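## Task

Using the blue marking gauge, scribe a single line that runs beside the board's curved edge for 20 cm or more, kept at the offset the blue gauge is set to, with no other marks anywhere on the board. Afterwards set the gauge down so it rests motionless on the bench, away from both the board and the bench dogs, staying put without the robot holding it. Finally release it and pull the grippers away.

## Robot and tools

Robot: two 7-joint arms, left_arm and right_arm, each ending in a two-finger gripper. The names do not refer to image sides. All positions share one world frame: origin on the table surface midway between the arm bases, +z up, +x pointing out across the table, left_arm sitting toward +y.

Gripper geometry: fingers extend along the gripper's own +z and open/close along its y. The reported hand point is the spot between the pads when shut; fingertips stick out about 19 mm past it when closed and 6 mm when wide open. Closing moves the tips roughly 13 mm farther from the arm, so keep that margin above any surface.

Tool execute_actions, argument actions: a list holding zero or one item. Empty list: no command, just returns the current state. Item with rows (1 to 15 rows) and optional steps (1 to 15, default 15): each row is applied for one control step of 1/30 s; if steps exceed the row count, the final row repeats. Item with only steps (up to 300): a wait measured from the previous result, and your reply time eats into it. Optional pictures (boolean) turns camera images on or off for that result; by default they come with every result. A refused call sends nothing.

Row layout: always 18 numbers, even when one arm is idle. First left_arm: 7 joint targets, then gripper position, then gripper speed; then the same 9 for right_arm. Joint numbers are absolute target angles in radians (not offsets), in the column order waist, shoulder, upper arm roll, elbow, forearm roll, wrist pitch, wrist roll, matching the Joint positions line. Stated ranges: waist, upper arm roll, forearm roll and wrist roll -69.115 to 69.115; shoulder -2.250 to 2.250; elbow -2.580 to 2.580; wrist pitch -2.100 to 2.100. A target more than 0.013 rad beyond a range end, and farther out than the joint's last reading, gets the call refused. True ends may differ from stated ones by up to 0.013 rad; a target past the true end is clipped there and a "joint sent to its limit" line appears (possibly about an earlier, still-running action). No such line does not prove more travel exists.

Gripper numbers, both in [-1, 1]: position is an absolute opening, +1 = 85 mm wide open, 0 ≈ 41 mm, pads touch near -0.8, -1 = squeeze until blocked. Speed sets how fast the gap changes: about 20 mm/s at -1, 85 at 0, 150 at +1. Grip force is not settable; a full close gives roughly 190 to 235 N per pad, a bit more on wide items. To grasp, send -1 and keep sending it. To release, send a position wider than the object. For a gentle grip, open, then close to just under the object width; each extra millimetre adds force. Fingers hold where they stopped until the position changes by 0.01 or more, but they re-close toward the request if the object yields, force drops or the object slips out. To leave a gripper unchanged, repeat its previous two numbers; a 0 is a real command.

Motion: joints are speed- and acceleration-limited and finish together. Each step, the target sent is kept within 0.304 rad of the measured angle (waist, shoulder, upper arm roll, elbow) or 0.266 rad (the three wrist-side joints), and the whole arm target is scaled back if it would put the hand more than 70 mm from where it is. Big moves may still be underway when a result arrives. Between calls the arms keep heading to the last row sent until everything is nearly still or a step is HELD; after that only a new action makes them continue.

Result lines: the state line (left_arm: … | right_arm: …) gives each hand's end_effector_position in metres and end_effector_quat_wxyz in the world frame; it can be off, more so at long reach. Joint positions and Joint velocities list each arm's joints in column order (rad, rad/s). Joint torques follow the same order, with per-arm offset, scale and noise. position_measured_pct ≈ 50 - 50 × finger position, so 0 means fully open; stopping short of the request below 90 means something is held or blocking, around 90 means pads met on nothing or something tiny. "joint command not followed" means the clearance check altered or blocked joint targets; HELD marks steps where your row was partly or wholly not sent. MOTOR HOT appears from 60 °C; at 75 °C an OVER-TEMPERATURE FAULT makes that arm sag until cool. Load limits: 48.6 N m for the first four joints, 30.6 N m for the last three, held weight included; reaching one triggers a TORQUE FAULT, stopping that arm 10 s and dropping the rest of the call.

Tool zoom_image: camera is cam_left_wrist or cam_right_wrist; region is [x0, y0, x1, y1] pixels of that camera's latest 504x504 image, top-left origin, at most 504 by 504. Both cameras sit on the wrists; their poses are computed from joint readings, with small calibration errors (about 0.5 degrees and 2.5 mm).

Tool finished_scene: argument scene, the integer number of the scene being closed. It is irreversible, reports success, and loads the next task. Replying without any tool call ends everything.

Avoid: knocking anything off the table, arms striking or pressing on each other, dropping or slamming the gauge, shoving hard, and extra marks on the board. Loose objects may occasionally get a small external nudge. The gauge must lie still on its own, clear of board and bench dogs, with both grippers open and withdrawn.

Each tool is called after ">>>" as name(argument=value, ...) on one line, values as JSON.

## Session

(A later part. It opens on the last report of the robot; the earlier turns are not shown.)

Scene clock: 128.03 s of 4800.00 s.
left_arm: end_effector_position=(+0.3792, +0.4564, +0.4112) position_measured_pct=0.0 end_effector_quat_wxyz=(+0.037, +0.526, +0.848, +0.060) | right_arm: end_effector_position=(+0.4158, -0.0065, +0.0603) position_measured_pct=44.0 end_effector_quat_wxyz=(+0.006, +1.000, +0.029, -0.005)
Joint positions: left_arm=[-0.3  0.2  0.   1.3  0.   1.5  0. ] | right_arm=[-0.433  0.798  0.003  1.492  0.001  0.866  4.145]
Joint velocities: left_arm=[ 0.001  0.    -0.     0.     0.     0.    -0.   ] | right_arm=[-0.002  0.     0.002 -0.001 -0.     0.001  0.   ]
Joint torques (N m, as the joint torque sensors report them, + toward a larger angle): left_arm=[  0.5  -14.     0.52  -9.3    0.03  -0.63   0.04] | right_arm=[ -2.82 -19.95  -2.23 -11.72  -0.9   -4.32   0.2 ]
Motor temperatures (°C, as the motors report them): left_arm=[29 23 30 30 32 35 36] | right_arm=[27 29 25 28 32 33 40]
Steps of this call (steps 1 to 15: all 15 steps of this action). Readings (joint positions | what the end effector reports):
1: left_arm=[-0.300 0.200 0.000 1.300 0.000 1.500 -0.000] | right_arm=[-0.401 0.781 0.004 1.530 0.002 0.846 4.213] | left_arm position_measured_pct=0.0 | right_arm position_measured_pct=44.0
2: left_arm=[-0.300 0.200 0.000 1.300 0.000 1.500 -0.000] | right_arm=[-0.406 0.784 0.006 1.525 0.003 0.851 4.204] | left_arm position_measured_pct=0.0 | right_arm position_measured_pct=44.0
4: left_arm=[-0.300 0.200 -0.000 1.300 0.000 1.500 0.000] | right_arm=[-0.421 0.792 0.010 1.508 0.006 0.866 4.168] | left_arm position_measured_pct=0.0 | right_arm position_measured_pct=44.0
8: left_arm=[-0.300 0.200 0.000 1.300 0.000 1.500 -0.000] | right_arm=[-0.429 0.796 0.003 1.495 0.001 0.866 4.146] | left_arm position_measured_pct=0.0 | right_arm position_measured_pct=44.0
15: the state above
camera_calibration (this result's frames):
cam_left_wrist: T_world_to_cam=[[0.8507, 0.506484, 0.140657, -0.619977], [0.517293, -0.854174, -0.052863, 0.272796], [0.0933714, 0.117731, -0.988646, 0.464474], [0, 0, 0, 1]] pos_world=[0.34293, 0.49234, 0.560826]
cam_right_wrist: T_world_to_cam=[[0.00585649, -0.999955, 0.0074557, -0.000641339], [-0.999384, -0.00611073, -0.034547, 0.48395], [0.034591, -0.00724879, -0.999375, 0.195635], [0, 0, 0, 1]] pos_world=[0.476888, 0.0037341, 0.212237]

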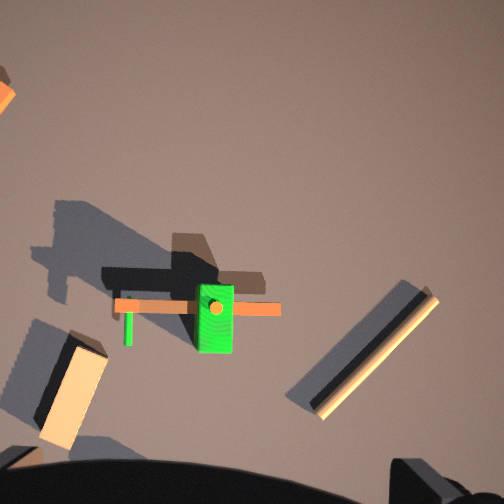

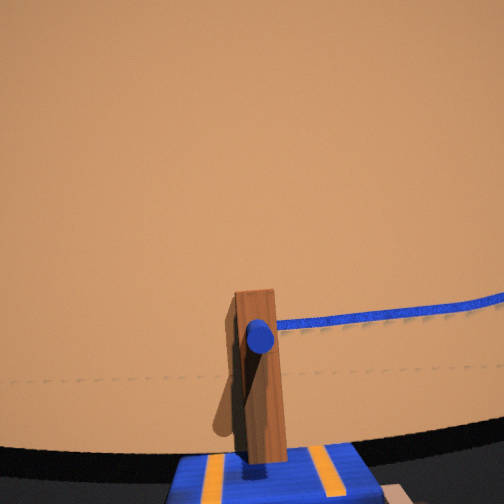

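>>> execute_actions(actions=[{"rows":[[-0.3,0.2,0,1.3,0,1.5,0,1,0,-0.465,0.820,0,1.44,0,0.8816,4.05,-1,0.5]]}], pictures=false)

>>> execute_actions(actions=[{"rows":[[-0.3,0.2,0,1.3,0,1.5,0,1,0,-0.491,0.843,0,1.389,0,0.9096,3.98,-1,0.5]]}], pictures=false)

>>> execute_actions(actions=[{"rows":[[-0.3,0.2,0,1.3,0,1.5,0,1,0,-0.516,0.8686,0,1.331,0,0.942,3.915,-1,0.5]]}], pictures=false)

>>> execute_actions(actions=[{"rows":[[-0.3,0.2,0,1.3,0,1.5,0,1,0,-0.538,0.8972,0,1.2664,0,0.978,3.855,-1,0.5]]}])

>>> execute_actions(actions=[{"rows":[[-0.3,0.2,0,1.3,0,1.5,0,1,0,-0.559,0.9293,0,1.194,0,1.0183,3.795,-1,0.5]]}], pictures=false)

>>> execute_actions(actions=[{"rows":[[-0.3,0.2,0,1.3,0,1.5,0,1,0,-0.577,0.965,0,1.1135,0,1.063,3.735,-1,0.5]]}], pictures=false)

>>> execute_actions(actions=[{"rows":[[-0.3,0.2,0,1.3,0,1.5,0,1,0,-0.593,1.005,0,1.024,0,1.1126,3.68,-1,0.5]]}])

Scene clock: 132.53 s of 4800.00 s.
left_arm: end_effector_position=(+0.3792, +0.4564, +0.4112) position_measured_pct=0.0 end_effector_quat_wxyz=(+0.037, +0.526, +0.848, +0.060) | right_arm: end_effector_position=(+0.4155, +0.0129, +0.0602) position_measured_pct=44.0 end_effector_quat_wxyz=(+0.006, +1.000, -0.005, -0.005)
Joint positions: left_arm=[-0.3  0.2 -0.   1.3  0.   1.5 -0. ] | right_arm=[-0.462  0.818  0.003  1.447  0.002  0.893  4.049]
Joint velocities: left_arm=[-0.    -0.001 -0.    -0.    -0.001 -0.    -0.001] | right_arm=[-0.003  0.001  0.002 -0.003  0.001  0.002  0.001]
Joint torques (N m, as the joint torque sensors report them, + toward a larger angle): left_arm=[ -0.02 -13.89   0.97  -8.95  -0.11  -0.56   0.29] | right_arm=[ -2.08 -19.7   -2.07 -12.4   -0.86  -5.04   0.27]
Motor temperatures (°C, as the motors report them): left_arm=[29 23 30 30 32 35 36] | right_arm=[27 29 25 28 32 33 40]
Steps of this call (steps 1 to 15: the robot went on to your last target; steps 16 to 90: nothing new was sent; then 1.00 s passed at rest; steps 91 to 105: all 15 steps of this action). Readings (joint positions | what the end effector reports):
91: left_arm=[-0.300 0.200 -0.000 1.300 0.000 1.500 0.000] | right_arm=[-0.434 0.798 0.004 1.491 0.002 0.867 4.143] | left_arm position_measured_pct=0.0 | right_arm position_measured_pct=44.0
92: left_arm=[-0.300 0.200 -0.000 1.300 0.000 1.500 -0.000] | right_arm=[-0.437 0.801 0.005 1.487 0.002 0.871 4.134] | left_arm position_measured_pct=0.0 | right_arm position_measured_pct=44.0
94: left_arm=[-0.300 0.200 0.000 1.300 0.000 1.500 0.000] | right_arm=[-0.449 0.810 0.010 1.468 0.006 0.889 4.089] | left_arm position_measured_pct=0.0 | right_arm position_measured_pct=44.0
98: left_arm=[-0.300 0.200 -0.000 1.300 0.000 1.500 -0.000] | right_arm=[-0.457 0.815 0.006 1.452 0.003 0.896 4.050] | left_arm position_measured_pct=0.0 | right_arm position_measured_pct=44.0
105: the state above

Scene clock: 133.03 s of 4800.00 s.
left_arm: end_effector_position=(+0.3792, +0.4564, +0.4112) position_measured_pct=0.0 end_effector_quat_wxyz=(+0.037, +0.526, +0.848, +0.060) | right_arm: end_effector_position=(+0.4158, +0.0312, +0.0602) position_measured_pct=44.0 end_effector_quat_wxyz=(+0.008, +1.000, -0.027, -0.006)
Joint positions: left_arm=[-0.3  0.2  0.   1.3  0.   1.5 -0. ] | right_arm=[-0.488  0.84   0.003  1.398  0.002  0.923  3.979]
Joint velocities: left_arm=[-0.    -0.001  0.    -0.    -0.    -0.001 -0.001] | right_arm=[-0.003  0.001  0.002 -0.003 -0.     0.002  0.001]
Joint torques (N m, as the joint torque sensors report them, + toward a larger angle): left_arm=[ -0.01 -13.85   0.7   -9.42  -0.02  -0.46   0.13] | right_arm=[ -2.02 -19.58  -1.41 -13.96  -0.95  -5.98   0.34]
Motor temperatures (°C, as the motors report them): left_arm=[29 23 30 30 32 35 36] | right_arm=[27 29 25 28 32 33 40]
Steps of this call (steps 1 to 15: all 15 steps of this action). Readings (joint positions | what the end effector reports):
1: left_arm=[-0.300 0.200 0.000 1.300 0.000 1.500 0.000] | right_arm=[-0.463 0.818 0.004 1.446 0.002 0.893 4.048] | left_arm position_measured_pct=0.0 | right_arm position_measured_pct=44.0
2: left_arm=[-0.300 0.200 -0.000 1.300 0.000 1.500 0.000] | right_arm=[-0.466 0.821 0.005 1.441 0.002 0.898 4.041] | left_arm position_measured_pct=0.0 | right_arm position_measured_pct=44.0
4: left_arm=[-0.300 0.200 -0.000 1.300 0.000 1.500 -0.000] | right_arm=[-0.476 0.830 0.010 1.421 0.006 0.919 4.009] | left_arm position_measured_pct=0.0 | right_arm position_measured_pct=44.0
8: left_arm=[-0.300 0.200 -0.000 1.300 0.000 1.500 -0.000] | right_arm=[-0.483 0.837 0.007 1.404 0.003 0.928 3.980] | left_arm position_measured_pct=0.0 | right_arm position_measured_pct=44.0
15: the state above

Scene clock: 133.53 s of 4800.00 s.
left_arm: end_effector_position=(+0.3792, +0.4564, +0.4112) position_measured_pct=0.0 end_effector_quat_wxyz=(+0.037, +0.526, +0.848, +0.060) | right_arm: end_effector_position=(+0.4170, +0.0534, +0.0603) position_measured_pct=44.0 end_effector_quat_wxyz=(+0.006, +0.999, -0.046, -0.005)
Joint positions: left_arm=[-0.3  0.2  0.   1.3  0.   1.5  0. ] | right_arm=[-0.514  0.866  0.001  1.338  0.     0.954  3.914]
Joint velocities: left_arm=[-0.001 -0.002 -0.    -0.     0.    -0.     0.   ] | right_arm=[-0.003  0.001  0.004 -0.001  0.001  0.002 -0.002]
Joint torques (N m, as the joint torque sensors report them, + toward a larger angle): left_arm=[ -0.09 -14.16   0.91  -8.93  -0.35  -0.47   0.27] | right_arm=[ -0.78 -20.22  -0.54 -12.42  -0.38  -5.32   0.22]
Motor temperatures (°C, as the motors report them): left_arm=[29 23 30 30 32 35 36] | right_arm=[27 29 25 28 32 33 40]
Steps of this call (steps 1 to 15: all 15 steps of this action). Readings (joint positions | what the end effector reports):
1: left_arm=[-0.300 0.200 0.000 1.300 0.000 1.500 -0.000] | right_arm=[-0.488 0.840 0.004 1.397 0.002 0.924 3.978] | left_arm position_measured_pct=0.0 | right_arm position_measured_pct=44.0
2: left_arm=[-0.300 0.200 -0.000 1.300 0.000 1.500 -0.000] | right_arm=[-0.491 0.843 0.005 1.391 0.002 0.929 3.973] | left_arm position_measured_pct=0.0 | right_arm position_measured_pct=44.0
4: left_arm=[-0.300 0.200 0.000 1.300 0.000 1.500 -0.000] | right_arm=[-0.501 0.853 0.009 1.370 0.006 0.951 3.945] | left_arm position_measured_pct=0.0 | right_arm position_measured_pct=44.0
8: left_arm=[-0.300 0.200 0.000 1.300 0.000 1.500 -0.000] | right_arm=[-0.509 0.862 0.004 1.345 0.001 0.958 3.915] | left_arm position_measured_pct=0.0 | right_arm position_measured_pct=44.0
15: the state above

Scene clock: 134.03 s of 4800.00 s.
left_arm: end_effector_position=(+0.3792, +0.4564, +0.4112) position_measured_pct=0.0 end_effector_quat_wxyz=(+0.037, +0.526, +0.848, +0.060) | right_arm: end_effector_position=(+0.4190, +0.0730, +0.0604) position_measured_pct=44.0 end_effector_quat_wxyz=(+0.006, +0.998, -0.064, -0.006)
Joint positions: left_arm=[-0.3  0.2 -0.   1.3  0.   1.5 -0. ] | right_arm=[-0.537  0.894  0.001  1.274 -0.     0.991  3.854]
Joint velocities: left_arm=[ 0.001  0.001  0.     0.     0.    -0.     0.001] | right_arm=[-0.003  0.001  0.004 -0.004  0.001  0.003 -0.   ]
Joint torques (N m, as the joint torque sensors report them, + toward a larger angle): left_arm=[  0.24 -14.29   0.63  -9.01  -0.34  -0.42   0.31] | right_arm=[ -0.74 -20.88  -0.26 -13.07  -0.07  -5.57   0.35]
Motor temperatures (°C, as the motors report them): left_arm=[29 23 30 30 32 35 36] | right_arm=[27 29 25 28 32 33 40]
Steps of this call (steps 1 to 15: all 15 steps of this action). Readings (joint positions | what the end effector reports):
1: left_arm=[-0.300 0.200 0.000 1.300 0.000 1.500 -0.000] | right_arm=[-0.515 0.866 0.002 1.337 0.000 0.955 3.913] | left_arm position_measured_pct=0.0 | right_arm position_measured_pct=44.0
2: left_arm=[-0.300 0.200 0.000 1.300 0.000 1.500 -0.000] | right_arm=[-0.517 0.869 0.002 1.332 0.001 0.959 3.909] | left_arm position_measured_pct=0.0 | right_arm position_measured_pct=44.0
4: left_arm=[-0.300 0.200 0.000 1.300 0.000 1.500 -0.000] | right_arm=[-0.525 0.880 0.006 1.309 0.004 0.982 3.885] | left_arm position_measured_pct=0.0 | right_arm position_measured_pct=44.0
8: left_arm=[-0.300 0.200 0.000 1.300 0.000 1.500 0.000] | right_arm=[-0.532 0.890 0.004 1.282 0.002 0.997 3.855] | left_arm position_measured_pct=0.0 | right_arm position_measured_pct=44.0
15: the state above
camera_calibration (this result's frames):
cam_left_wrist: T_world_to_cam=[[0.8507, 0.506484, 0.140657, -0.619977], [0.517293, -0.854174, -0.0528631, 0.272796], [0.0933714, 0.117732, -0.988646, 0.464474], [0, 0, 0, 1]] pos_world=[0.34293, 0.49234, 0.560826]
cam_right_wrist: T_world_to_cam=[[-0.178904, -0.983819, 0.00964891, 0.154887], [-0.983333, 0.178475, -0.0346786, 0.467458], [0.0323954, -0.0156922, -0.999352, 0.1977], [0, 0, 0, 1]] pos_world=[0.480973, 0.0720532, 0.212288]

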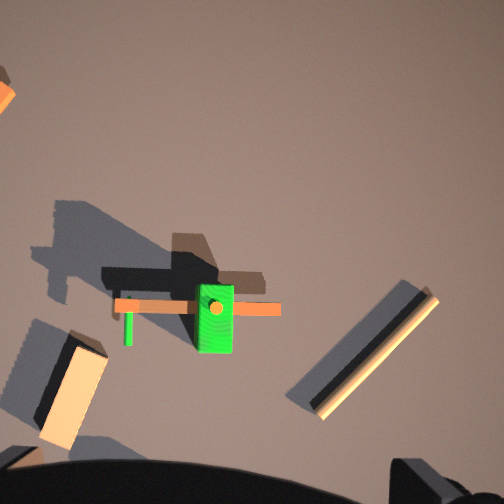

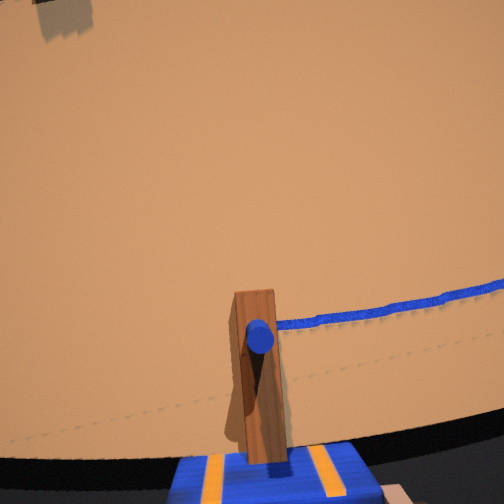

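Scene clock: 134.53 s of 4800.00 s.
left_arm: end_effector_position=(+0.3792, +0.4564, +0.4112) position_measured_pct=0.0 end_effector_quat_wxyz=(+0.037, +0.526, +0.848, +0.060) | right_arm: end_effector_position=(+0.4219, +0.0950, +0.0605) position_measured_pct=44.0 end_effector_quat_wxyz=(+0.005, +0.997, -0.083, -0.005)
Joint positions: left_arm=[-0.3  0.2  0.   1.3  0.   1.5  0. ] | right_arm=[-0.559  0.926 -0.001  1.2   -0.001  1.029  3.794]
Joint velocities: left_arm=[-0.    -0.001  0.     0.    -0.    -0.     0.   ] | right_arm=[-0.003  0.002  0.003 -0.001  0.001  0.004 -0.001]
Joint torques (N m, as the joint torque sensors report them, + toward a larger angle): left_arm=[  0.72 -14.43   0.58  -9.38   0.15  -0.45  -0.07] | right_arm=[  0.32 -21.61   1.05 -11.74   0.17  -4.63   0.29]
Motor temperatures (°C, as the motors report them): left_arm=[29 23 30 30 32 35 36] | right_arm=[27 29 25 28 32 33 40]
Steps of this call (steps 1 to 15: all 15 steps of this action). Readings (joint positions | what the end effector reports):
1: left_arm=[-0.300 0.200 0.000 1.300 0.000 1.500 -0.000] | right_arm=[-0.537 0.895 0.001 1.273 -0.000 0.992 3.853] | left_arm position_measured_pct=0.0 | right_arm position_measured_pct=44.0
2: left_arm=[-0.300 0.200 0.000 1.300 0.000 1.500 0.000] | right_arm=[-0.539 0.897 0.002 1.268 0.000 0.996 3.849] | left_arm position_measured_pct=0.0 | right_arm position_measured_pct=44.0
4: left_arm=[-0.300 0.200 0.000 1.300 0.000 1.500 0.000] | right_arm=[-0.546 0.909 0.005 1.244 0.003 1.019 3.827] | left_arm position_measured_pct=0.0 | right_arm position_measured_pct=44.0
8: left_arm=[-0.300 0.200 -0.000 1.300 0.000 1.500 -0.000] | right_arm=[-0.555 0.922 0.002 1.210 0.000 1.036 3.795] | left_arm position_measured_pct=0.0 | right_arm position_measured_pct=44.0
15: the state above

Scene clock: 135.03 s of 4800.00 s.
left_arm: end_effector_position=(+0.3792, +0.4564, +0.4112) position_measured_pct=0.0 end_effector_quat_wxyz=(+0.037, +0.526, +0.848, +0.060) | right_arm: end_effector_position=(+0.4256, +0.1155, +0.0606) position_measured_pct=44.0 end_effector_quat_wxyz=(+0.004, +0.995, -0.103, -0.005)
Joint positions: left_arm=[-0.3  0.2  0.   1.3  0.   1.5  0. ] | right_arm=[-0.578  0.962 -0.002  1.119 -0.002  1.073  3.734]
Joint velocities: left_arm=[-0.    -0.002  0.     0.    -0.    -0.001 -0.   ] | right_arm=[-0.002  0.001  0.004 -0.002  0.001  0.004 -0.001]
Joint torques (N m, as the joint torque sensors report them, + toward a larger angle): left_arm=[  0.21 -14.02   0.6   -9.    -0.05  -0.35   0.08] | right_arm=[  0.83 -22.     1.61 -12.13   1.    -4.45   0.19]
Motor temperatures (°C, as the motors report them): left_arm=[29 23 30 30 32 35 36] | right_arm=[27 29 25 28 32 33 40]
Steps of this call (steps 1 to 15: all 15 steps of this action). Readings (joint positions | what the end effector reports):
1: left_arm=[-0.300 0.200 -0.000 1.300 0.000 1.500 -0.000] | right_arm=[-0.560 0.927 -0.001 1.199 -0.001 1.030 3.794] | left_arm position_measured_pct=0.0 | right_arm position_measured_pct=44.0
2: left_arm=[-0.300 0.200 0.000 1.300 0.000 1.500 -0.000] | right_arm=[-0.561 0.930 0.000 1.194 -0.001 1.034 3.790] | left_arm position_measured_pct=0.0 | right_arm position_measured_pct=44.0
4: left_arm=[-0.300 0.200 0.000 1.300 0.000 1.500 0.000] | right_arm=[-0.567 0.941 0.003 1.169 0.001 1.058 3.770] | left_arm position_measured_pct=0.0 | right_arm position_measured_pct=44.0
8: left_arm=[-0.300 0.200 0.000 1.300 0.000 1.500 -0.000] | right_arm=[-0.574 0.957 0.001 1.129 -0.001 1.079 3.736] | left_arm position_measured_pct=0.0 | right_arm position_measured_pct=44.0
15: the state above

Scene clock: 135.53 s of 4800.00 s.
left_arm: end_effector_position=(+0.3792, +0.4564, +0.4112) position_measured_pct=0.0 end_effector_quat_wxyz=(+0.037, +0.526, +0.848, +0.060) | right_arm: end_effector_position=(+0.4299, +0.1355, +0.0607) position_measured_pct=44.0 end_effector_quat_wxyz=(+0.004, +0.993, -0.122, -0.005)
Joint positions: left_arm=[-0.3  0.2 -0.   1.3  0.   1.5 -0. ] | right_arm=[-0.595  1.002 -0.002  1.029 -0.002  1.123  3.679]
Joint velocities: left_arm=[-0.    -0.002  0.    -0.    -0.     0.     0.001] | right_arm=[-0.002  0.002  0.001 -0.002  0.     0.003 -0.002]
Joint torques (N m, as the joint torque sensors report them, + toward a larger angle): left_arm=[  0.32 -13.6    0.74  -9.69  -0.35  -0.5   -0.07] | right_arm=[  1.62 -22.71   2.41 -12.07   1.02  -4.55   0.18]
Motor temperatures (°C, as the motors report them): left_arm=[29 23 30 30 32 35 36] | right_arm=[27 29 25 28 32 33 40]
Steps of this call (steps 1 to 15: all 15 steps of this action). Readings (joint positions | what the end effector reports):
1: left_arm=[-0.300 0.200 -0.000 1.300 0.000 1.500 0.000] | right_arm=[-0.579 0.963 -0.002 1.118 -0.002 1.074 3.734] | left_arm position_measured_pct=0.0 | right_arm position_measured_pct=44.0
2: left_arm=[-0.300 0.200 0.000 1.300 0.000 1.500 -0.000] | right_arm=[-0.580 0.966 -0.001 1.113 -0.002 1.079 3.731] | left_arm position_measured_pct=0.0 | right_arm position_measured_pct=44.0
4: left_arm=[-0.300 0.200 0.000 1.300 0.000 1.500 0.000] | right_arm=[-0.584 0.977 0.001 1.088 0.000 1.102 3.714] | left_arm position_measured_pct=0.0 | right_arm position_measured_pct=44.0
8: left_arm=[-0.300 0.200 0.000 1.300 0.000 1.500 -0.000] | right_arm=[-0.592 0.997 -0.001 1.040 -0.002 1.128 3.681] | left_arm position_measured_pct=0.0 | right_arm position_measured_pct=44.0
15: the state above
camera_calibration (this result's frames):
cam_left_wrist: T_world_to_cam=[[0.8507, 0.506484, 0.140657, -0.619977], [0.517293, -0.854174, -0.0528632, 0.272796], [0.0933713, 0.117732, -0.988646, 0.464474], [0, 0, 0, 1]] pos_world=[0.34293, 0.49234, 0.560826]
cam_right_wrist: T_world_to_cam=[[-0.291176, -0.956657, 0.004919, 0.263197], [-0.956128, 0.290834, -0.0351361, 0.440164], [0.0321826, -0.014934, -0.99937, 0.198615], [0, 0, 0, 1]] pos_world=[0.491098, 0.126741, 0.212661]

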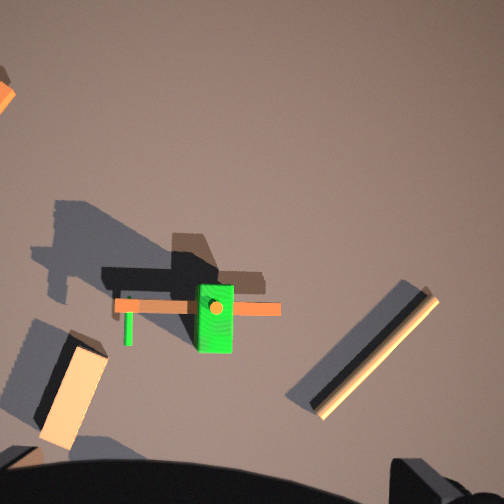

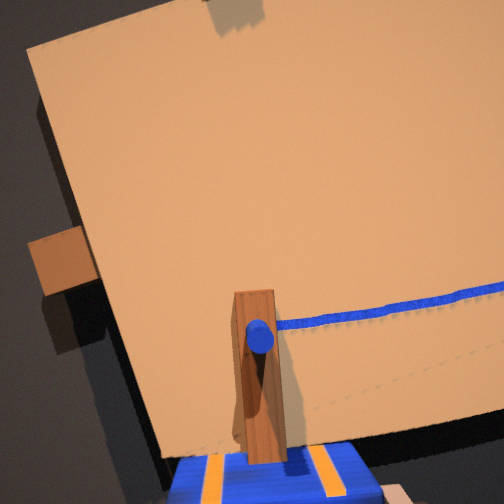

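>>> execute_actions(actions=[{"rows":[[-0.3,0.2,0,1.3,0,1.5,0,1,0,-0.593,0.8,0,1.024,0,1.25,3.68,-1,0.5]]}], pictures=false)

>>> execute_actions(actions=[{"rows":[[-0.3,0.2,0,1.3,0,1.5,0,1,0,0.253,0.78,0,1.25,0,1.1,3.22,-1,0.5]]}], pictures=false)

>>> execute_actions(actions=[{"steps":45}], pictures=false)

>>> execute_actions(actions=[{"rows":[[-0.3,0.2,0,1.3,0,1.5,0,1,0,0.253,0.881,0,1.34,0,0.921,3.22,-1,0.5]]}], pictures=false)

>>> execute_actions(actions=[{"rows":[[-0.3,0.2,0,1.3,0,1.5,0,1,0,0.253,0.881,0,1.34,0,0.921,3.22,1,0.5]]}], pictures=false)

>>> execute_actions(actions=[{"rows":[[-0.3,0.2,0,1.3,0,1.5,0,1,0,0.253,0.65,0,1.3,0,1.15,3.22,1,0.5]]}])

>>> finished_scene(scene=1)

Scene clock: 141.30 s of 4800.00 s.
left_arm: end_effector_position=(+0.3792, +0.4564, +0.4112) position_measured_pct=0.0 end_effector_quat_wxyz=(+0.037, +0.526, +0.848, +0.060) | right_arm: end_effector_position=(+0.4290, +0.1297, +0.1868) position_measured_pct=44.0 end_effector_quat_wxyz=(-0.026, +0.992, -0.123, +0.020)
Joint positions: left_arm=[-0.3  0.2  0.   1.3  0.   1.5 -0. ] | right_arm=[-0.593  0.804  0.     1.023  0.     1.249  3.68 ]
Joint velocities: left_arm=[-0.     0.001 -0.     0.     0.     0.001  0.001] | right_arm=[ 0.001 -0.027 -0.002  0.021 -0.001  0.012 -0.001]
Joint torques (N m, as the joint torque sensors report them, + toward a larger angle): left_arm=[  0.16 -13.93   0.31  -9.23  -0.37  -0.28   0.19] | right_arm=[ -0.09 -23.63   0.97  -8.56  -0.18   0.06  -0.11]
Motor temperatures (°C, as the motors report them): left_arm=[29 23 30 30 32 35 36] | right_arm=[27 29 25 28 32 33 40]
Steps of this call (steps 1 to 15: the robot went on to your last target; steps 16 to 90: nothing new was sent; then 2.27 s passed at rest; steps 91 to 105: all 15 steps of this action). Readings (joint positions | what the end effector reports):
91: left_arm=[-0.300 0.200 0.000 1.300 0.000 1.500 -0.000] | right_arm=[-0.595 1.000 -0.002 1.029 -0.002 1.123 3.679] | left_arm position_measured_pct=0.0 | right_arm position_measured_pct=44.0
92: left_arm=[-0.300 0.200 0.000 1.300 0.000 1.500 -0.000] | right_arm=[-0.595 0.996 -0.003 1.030 -0.003 1.124 3.680] | left_arm position_measured_pct=0.0 | right_arm position_measured_pct=44.0
94: left_arm=[-0.300 0.200 -0.000 1.300 0.000 1.500 0.000] | right_arm=[-0.596 0.969 -0.003 1.030 -0.002 1.137 3.680] | left_arm position_measured_pct=0.0 | right_arm position_measured_pct=44.0
98: left_arm=[-0.300 0.200 0.000 1.300 0.000 1.500 -0.000] | right_arm=[-0.594 0.878 -0.001 1.026 -0.001 1.197 3.680] | left_arm position_measured_pct=0.0 | right_arm position_measured_pct=44.0
105: the state above

Scene clock: 141.80 s of 4800.00 s.
left_arm: end_effector_position=(+0.3792, +0.4564, +0.4112) position_measured_pct=0.0 end_effector_quat_wxyz=(+0.037, +0.526, +0.848, +0.060) | right_arm: end_effector_position=(+0.5052, -0.0303, +0.1515) position_measured_pct=44.0 end_effector_quat_wxyz=(-0.013, +0.925, -0.379, +0.010)
Joint positions: left_arm=[-0.3  0.2  0.   1.3  0.   1.5 -0. ] | right_arm=[-0.308  0.788 -0.001  1.171 -0.     1.151  3.434]
Joint velocities: left_arm=[-0.    -0.    -0.    -0.     0.     0.     0.001] | right_arm=[ 0.691 -0.017  0.004  0.209  0.001 -0.136 -0.564]
Joint torques (N m, as the joint torque sensors report them, + toward a larger angle): left_arm=[  0.08 -14.21   0.49  -9.39  -0.2   -0.53   0.13] | right_arm=[  0.38 -23.15   0.3   -8.43  -0.14   0.29  -0.26]
Motor temperatures (°C, as the motors report them): left_arm=[29 23 30 30 32 35 36] | right_arm=[27 29 25 28 32 33 40]
Steps of this call (steps 1 to 15: all 15 steps of this action). Readings (joint positions | what the end effector reports):
1: left_arm=[-0.300 0.200 0.000 1.300 0.000 1.500 -0.000] | right_arm=[-0.592 0.803 -0.000 1.024 -0.000 1.249 3.679] | left_arm position_measured_pct=0.0 | right_arm position_measured_pct=44.0
2: left_arm=[-0.300 0.200 -0.000 1.300 0.000 1.500 0.000] | right_arm=[-0.585 0.801 -0.002 1.028 -0.001 1.246 3.674] | left_arm position_measured_pct=0.0 | right_arm position_measured_pct=44.0
4: left_arm=[-0.300 0.200 0.000 1.300 0.000 1.500 -0.000] | right_arm=[-0.557 0.798 -0.004 1.049 -0.002 1.231 3.650] | left_arm position_measured_pct=0.0 | right_arm position_measured_pct=44.0
8: left_arm=[-0.300 0.200 0.000 1.300 0.000 1.500 -0.000] | right_arm=[-0.466 0.793 -0.001 1.106 -0.000 1.194 3.572] | left_arm position_measured_pct=0.0 | right_arm position_measured_pct=44.0
15: the state above

Scene clock: 143.30 s of 4800.00 s.
left_arm: end_effector_position=(+0.3792, +0.4564, +0.4112) position_measured_pct=0.0 end_effector_quat_wxyz=(+0.037, +0.526, +0.848, +0.060) | right_arm: end_effector_position=(+0.5469, -0.3562, +0.1333) position_measured_pct=44.0 end_effector_quat_wxyz=(+0.004, -0.714, +0.700, -0.004)
Joint positions: left_arm=[-0.3  0.2  0.   1.3  0.   1.5  0. ] | right_arm=[0.253 0.78  0.    1.25  0.    1.1   3.22 ]
Joint velocities: left_arm=[-0.001 -0.001  0.    -0.     0.    -0.     0.   ] | right_arm=[ 0.    -0.001 -0.     0.001  0.     0.001  0.001]
Joint torques (N m, as the joint torque sensors report them, + toward a larger angle): left_arm=[  0.13 -13.85   0.61  -9.07  -0.16  -0.38   0.44] | right_arm=[  0.01 -22.69   0.78  -7.9   -0.04   0.17  -0.14]
Motor temperatures (°C, as the motors report them): left_arm=[29 23 30 30 32 35 36] | right_arm=[27 29 25 28 32 33 40]
Steps of this call (steps 1 to 45: the robot went on to your last target). Readings (joint positions | what the end effector reports):
1: left_arm=[-0.300 0.200 -0.000 1.300 0.000 1.500 0.000] | right_arm=[-0.284 0.787 -0.001 1.178 -0.000 1.146 3.416] | left_arm position_measured_pct=0.0 | right_arm position_measured_pct=44.0
2: left_arm=[-0.300 0.200 -0.000 1.300 0.000 1.500 0.000] | right_arm=[-0.261 0.787 -0.001 1.184 -0.000 1.142 3.399] | left_arm position_measured_pct=0.0 | right_arm position_measured_pct=44.0
4: left_arm=[-0.300 0.200 -0.000 1.300 0.000 1.500 -0.000] | right_arm=[-0.215 0.786 -0.001 1.194 -0.000 1.135 3.370] | left_arm position_measured_pct=0.0 | right_arm position_measured_pct=44.0
8: left_arm=[-0.300 0.200 -0.000 1.300 0.000 1.500 -0.000] | right_arm=[-0.121 0.784 -0.000 1.211 -0.000 1.124 3.324] | left_arm position_measured_pct=0.0 | right_arm position_measured_pct=44.0
45: the state above
All arms were judged still, so your last target was given up. Only a new action makes them travel on or press farther. Fingers that are still opening or closing keep moving.

Scene clock: 143.80 s of 4800.00 s.
left_arm: end_effector_position=(+0.3792, +0.4564, +0.4112) position_measured_pct=0.0 end_effector_quat_wxyz=(+0.037, +0.526, +0.848, +0.060) | right_arm: end_effector_position=(+0.5403, -0.3559, +0.0514) position_measured_pct=44.0 end_effector_quat_wxyz=(+0.000, -0.714, +0.700, -0.000)
Joint positions: left_arm=[-0.3  0.2 -0.   1.3 -0.   1.5 -0. ] | right_arm=[0.253 0.88  0.    1.34  0.    0.921 3.22 ]
Joint velocities: left_arm=[-0.     0.001 -0.     0.    -0.    -0.    -0.   ] | right_arm=[-0.001  0.006 -0.001  0.003  0.001 -0.001 -0.001]
Joint torques (N m, as the joint torque sensors report them, + toward a larger angle): left_arm=[  0.74 -13.8    1.    -9.36  -0.43  -0.6    0.34] | right_arm=[ -0.11 -23.6    0.73  -6.86  -0.02   0.2   -0.23]
Motor temperatures (°C, as the motors report them): left_arm=[29 23 30 30 32 35 36] | right_arm=[27 29 25 28 32 33 40]
Steps of this call (steps 1 to 15: all 15 steps of this action). Readings (joint positions | what the end effector reports):
1: left_arm=[-0.300 0.200 0.000 1.300 0.000 1.500 0.000] | right_arm=[0.253 0.781 0.000 1.251 0.000 1.099 3.220] | left_arm position_measured_pct=0.0 | right_arm position_measured_pct=44.0
2: left_arm=[-0.300 0.200 0.000 1.300 0.000 1.500 0.000] | right_arm=[0.253 0.787 0.000 1.255 0.000 1.089 3.220] | left_arm position_measured_pct=0.0 | right_arm position_measured_pct=44.0
4: left_arm=[-0.300 0.200 0.000 1.300 -0.000 1.500 -0.000] | right_arm=[0.253 0.815 0.000 1.278 0.000 1.042 3.220] | left_arm position_measured_pct=0.0 | right_arm position_measured_pct=44.0
8: left_arm=[-0.300 0.200 0.000 1.300 0.000 1.500 0.000] | right_arm=[0.253 0.873 -0.000 1.334 -0.000 0.935 3.220] | left_arm position_measured_pct=0.0 | right_arm position_measured_pct=44.0
15: the state above

Scene clock: 144.30 s of 4800.00 s.
left_arm: end_effector_position=(+0.3792, +0.4564, +0.4112) position_measured_pct=0.0 end_effector_quat_wxyz=(+0.037, +0.526, +0.848, +0.060) | right_arm: end_effector_position=(+0.5402, -0.3559, +0.0510) position_measured_pct=0.8 end_effector_quat_wxyz=(-0.000, -0.714, +0.700, +0.000)
Joint positions: left_arm=[-0.3  0.2  0.   1.3  0.   1.5  0. ] | right_arm=[0.253 0.881 0.    1.34  0.    0.921 3.22 ]
Joint velocities: left_arm=[ 0.001  0.001  0.    -0.     0.     0.001 -0.001] | right_arm=[ 0.001  0.    -0.    -0.     0.001  0.    -0.   ]
Joint torques (N m, as the joint torque sensors report them, + toward a larger angle): left_arm=[ -0.1  -13.85   0.6   -8.8   -0.26  -0.68   0.  ] | right_arm=[ -0.05 -22.74   0.82  -6.82  -0.04   0.31  -0.08]
Motor temperatures (°C, as the motors report them): left_arm=[29 23 30 30 32 35 36] | right_arm=[27 29 25 28 32 33 40]
Steps of this call (steps 1 to 15: all 15 steps of this action). Readings (joint positions | what the end effector reports):
1: left_arm=[-0.300 0.200 0.000 1.300 0.000 1.500 -0.000] | right_arm=[0.253 0.881 0.000 1.340 0.000 0.921 3.220] | left_arm position_measured_pct=0.0 | right_arm position_measured_pct=44.0
2: left_arm=[-0.300 0.200 0.000 1.300 0.000 1.500 0.000] | right_arm=[0.253 0.881 0.000 1.340 0.000 0.921 3.220] | left_arm position_measured_pct=0.0 | right_arm position_measured_pct=43.7
4: left_arm=[-0.300 0.200 0.000 1.300 0.000 1.500 -0.000] | right_arm=[0.253 0.881 0.000 1.340 0.000 0.921 3.220] | left_arm position_measured_pct=0.0 | right_arm position_measured_pct=37.7
8: left_arm=[-0.300 0.200 0.000 1.300 0.000 1.500 -0.000] | right_arm=[0.253 0.881 0.000 1.340 0.000 0.921 3.220] | left_arm position_measured_pct=0.0 | right_arm position_measured_pct=21.8
15: the state above

Scene clock: 144.80 s of 4800.00 s.
left_arm: end_effector_position=(+0.3792, +0.4564, +0.4112) position_measured_pct=0.0 end_effector_quat_wxyz=(+0.037, +0.526, +0.848, +0.060) | right_arm: end_effector_position=(+0.5257, -0.3551, +0.1896) position_measured_pct=0.0 end_effector_quat_wxyz=(+0.013, -0.714, +0.700, -0.015)
Joint positions: left_arm=[-0.3  0.2 -0.   1.3  0.   1.5  0. ] | right_arm=[0.253 0.656 0.    1.299 0.    1.148 3.22 ]
Joint velocities: left_arm=[ 0.  0.  0. -0.  0. -0. -0.] | right_arm=[ 0.001 -0.05  -0.    -0.005 -0.001  0.05  -0.001]
Joint torques (N m, as the joint torque sensors report them, + toward a larger angle): left_arm=[ -0.04 -14.68   0.37  -9.44  -0.21  -0.61  -0.04] | right_arm=[ -0.02 -15.95   0.37  -7.     0.    -0.13  -0.18]
Motor temperatures (°C, as the motors report them): left_arm=[29 23 30 30 32 35 36] | right_arm=[27 29 25 28 32 33 40]
Steps of this call (steps 1 to 15: all 15 steps of this action). Readings (joint positions | what the end effector reports):
1: left_arm=[-0.300 0.200 -0.000 1.300 0.000 1.500 0.000] | right_arm=[0.253 0.880 -0.000 1.340 0.000 0.922 3.220] | left_arm position_measured_pct=0.0 | right_arm position_measured_pct=0.4
2: left_arm=[-0.300 0.200 0.000 1.300 0.000 1.500 -0.000] | right_arm=[0.253 0.875 -0.000 1.340 -0.000 0.926 3.220] | left_arm position_measured_pct=0.0 | right_arm position_measured_pct=0.4
4: left_arm=[-0.300 0.200 0.000 1.300 0.000 1.500 -0.000] | right_arm=[0.253 0.847 -0.000 1.336 -0.000 0.951 3.220] | left_arm position_measured_pct=0.0 | right_arm position_measured_pct=0.0
8: left_arm=[-0.300 0.200 -0.000 1.300 0.000 1.500 0.000] | right_arm=[0.253 0.754 -0.000 1.319 0.000 1.043 3.220] | left_arm position_measured_pct=0.0 | right_arm position_measured_pct=0.0
15: the state above
camera_calibration (this result's frames):
cam_left_wrist: T_world_to_cam=[[0.850699, 0.506484, 0.140657, -0.619977], [0.517293, -0.854174, -0.052863, 0.272796], [0.0933716, 0.117732, -0.988646, 0.464474], [0, 0, 0, 1]] pos_world=[0.34293, 0.49234, 0.560826]
cam_right_wrist: T_world_to_cam=[[-0.998543, 0.0325738, -0.0430172, 0.55337], [0.0345417, 0.998352, -0.0458247, 0.411461], [0.0414536, -0.0472438, -0.998023, 0.300444], [0, 0, 0, 1]] pos_world=[0.525897, -0.414614, 0.34251]

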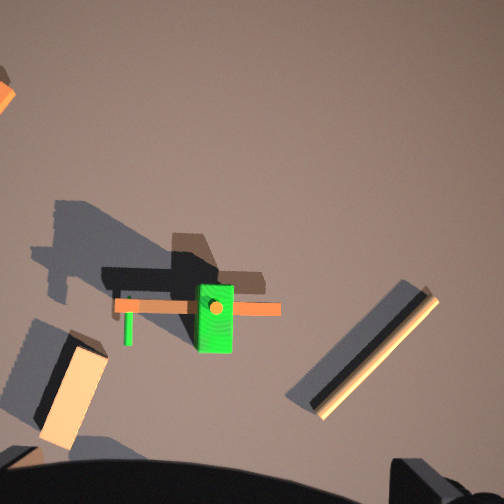

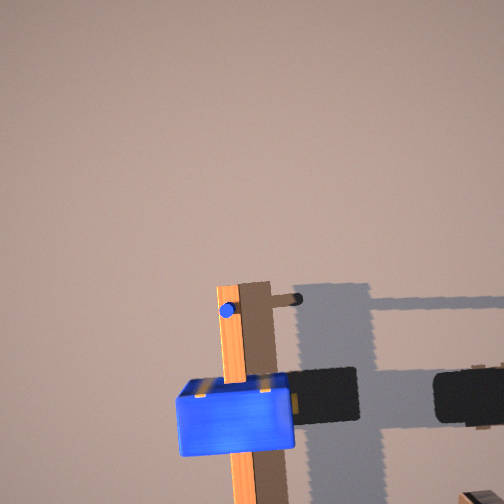

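The scene is finished: the task was done.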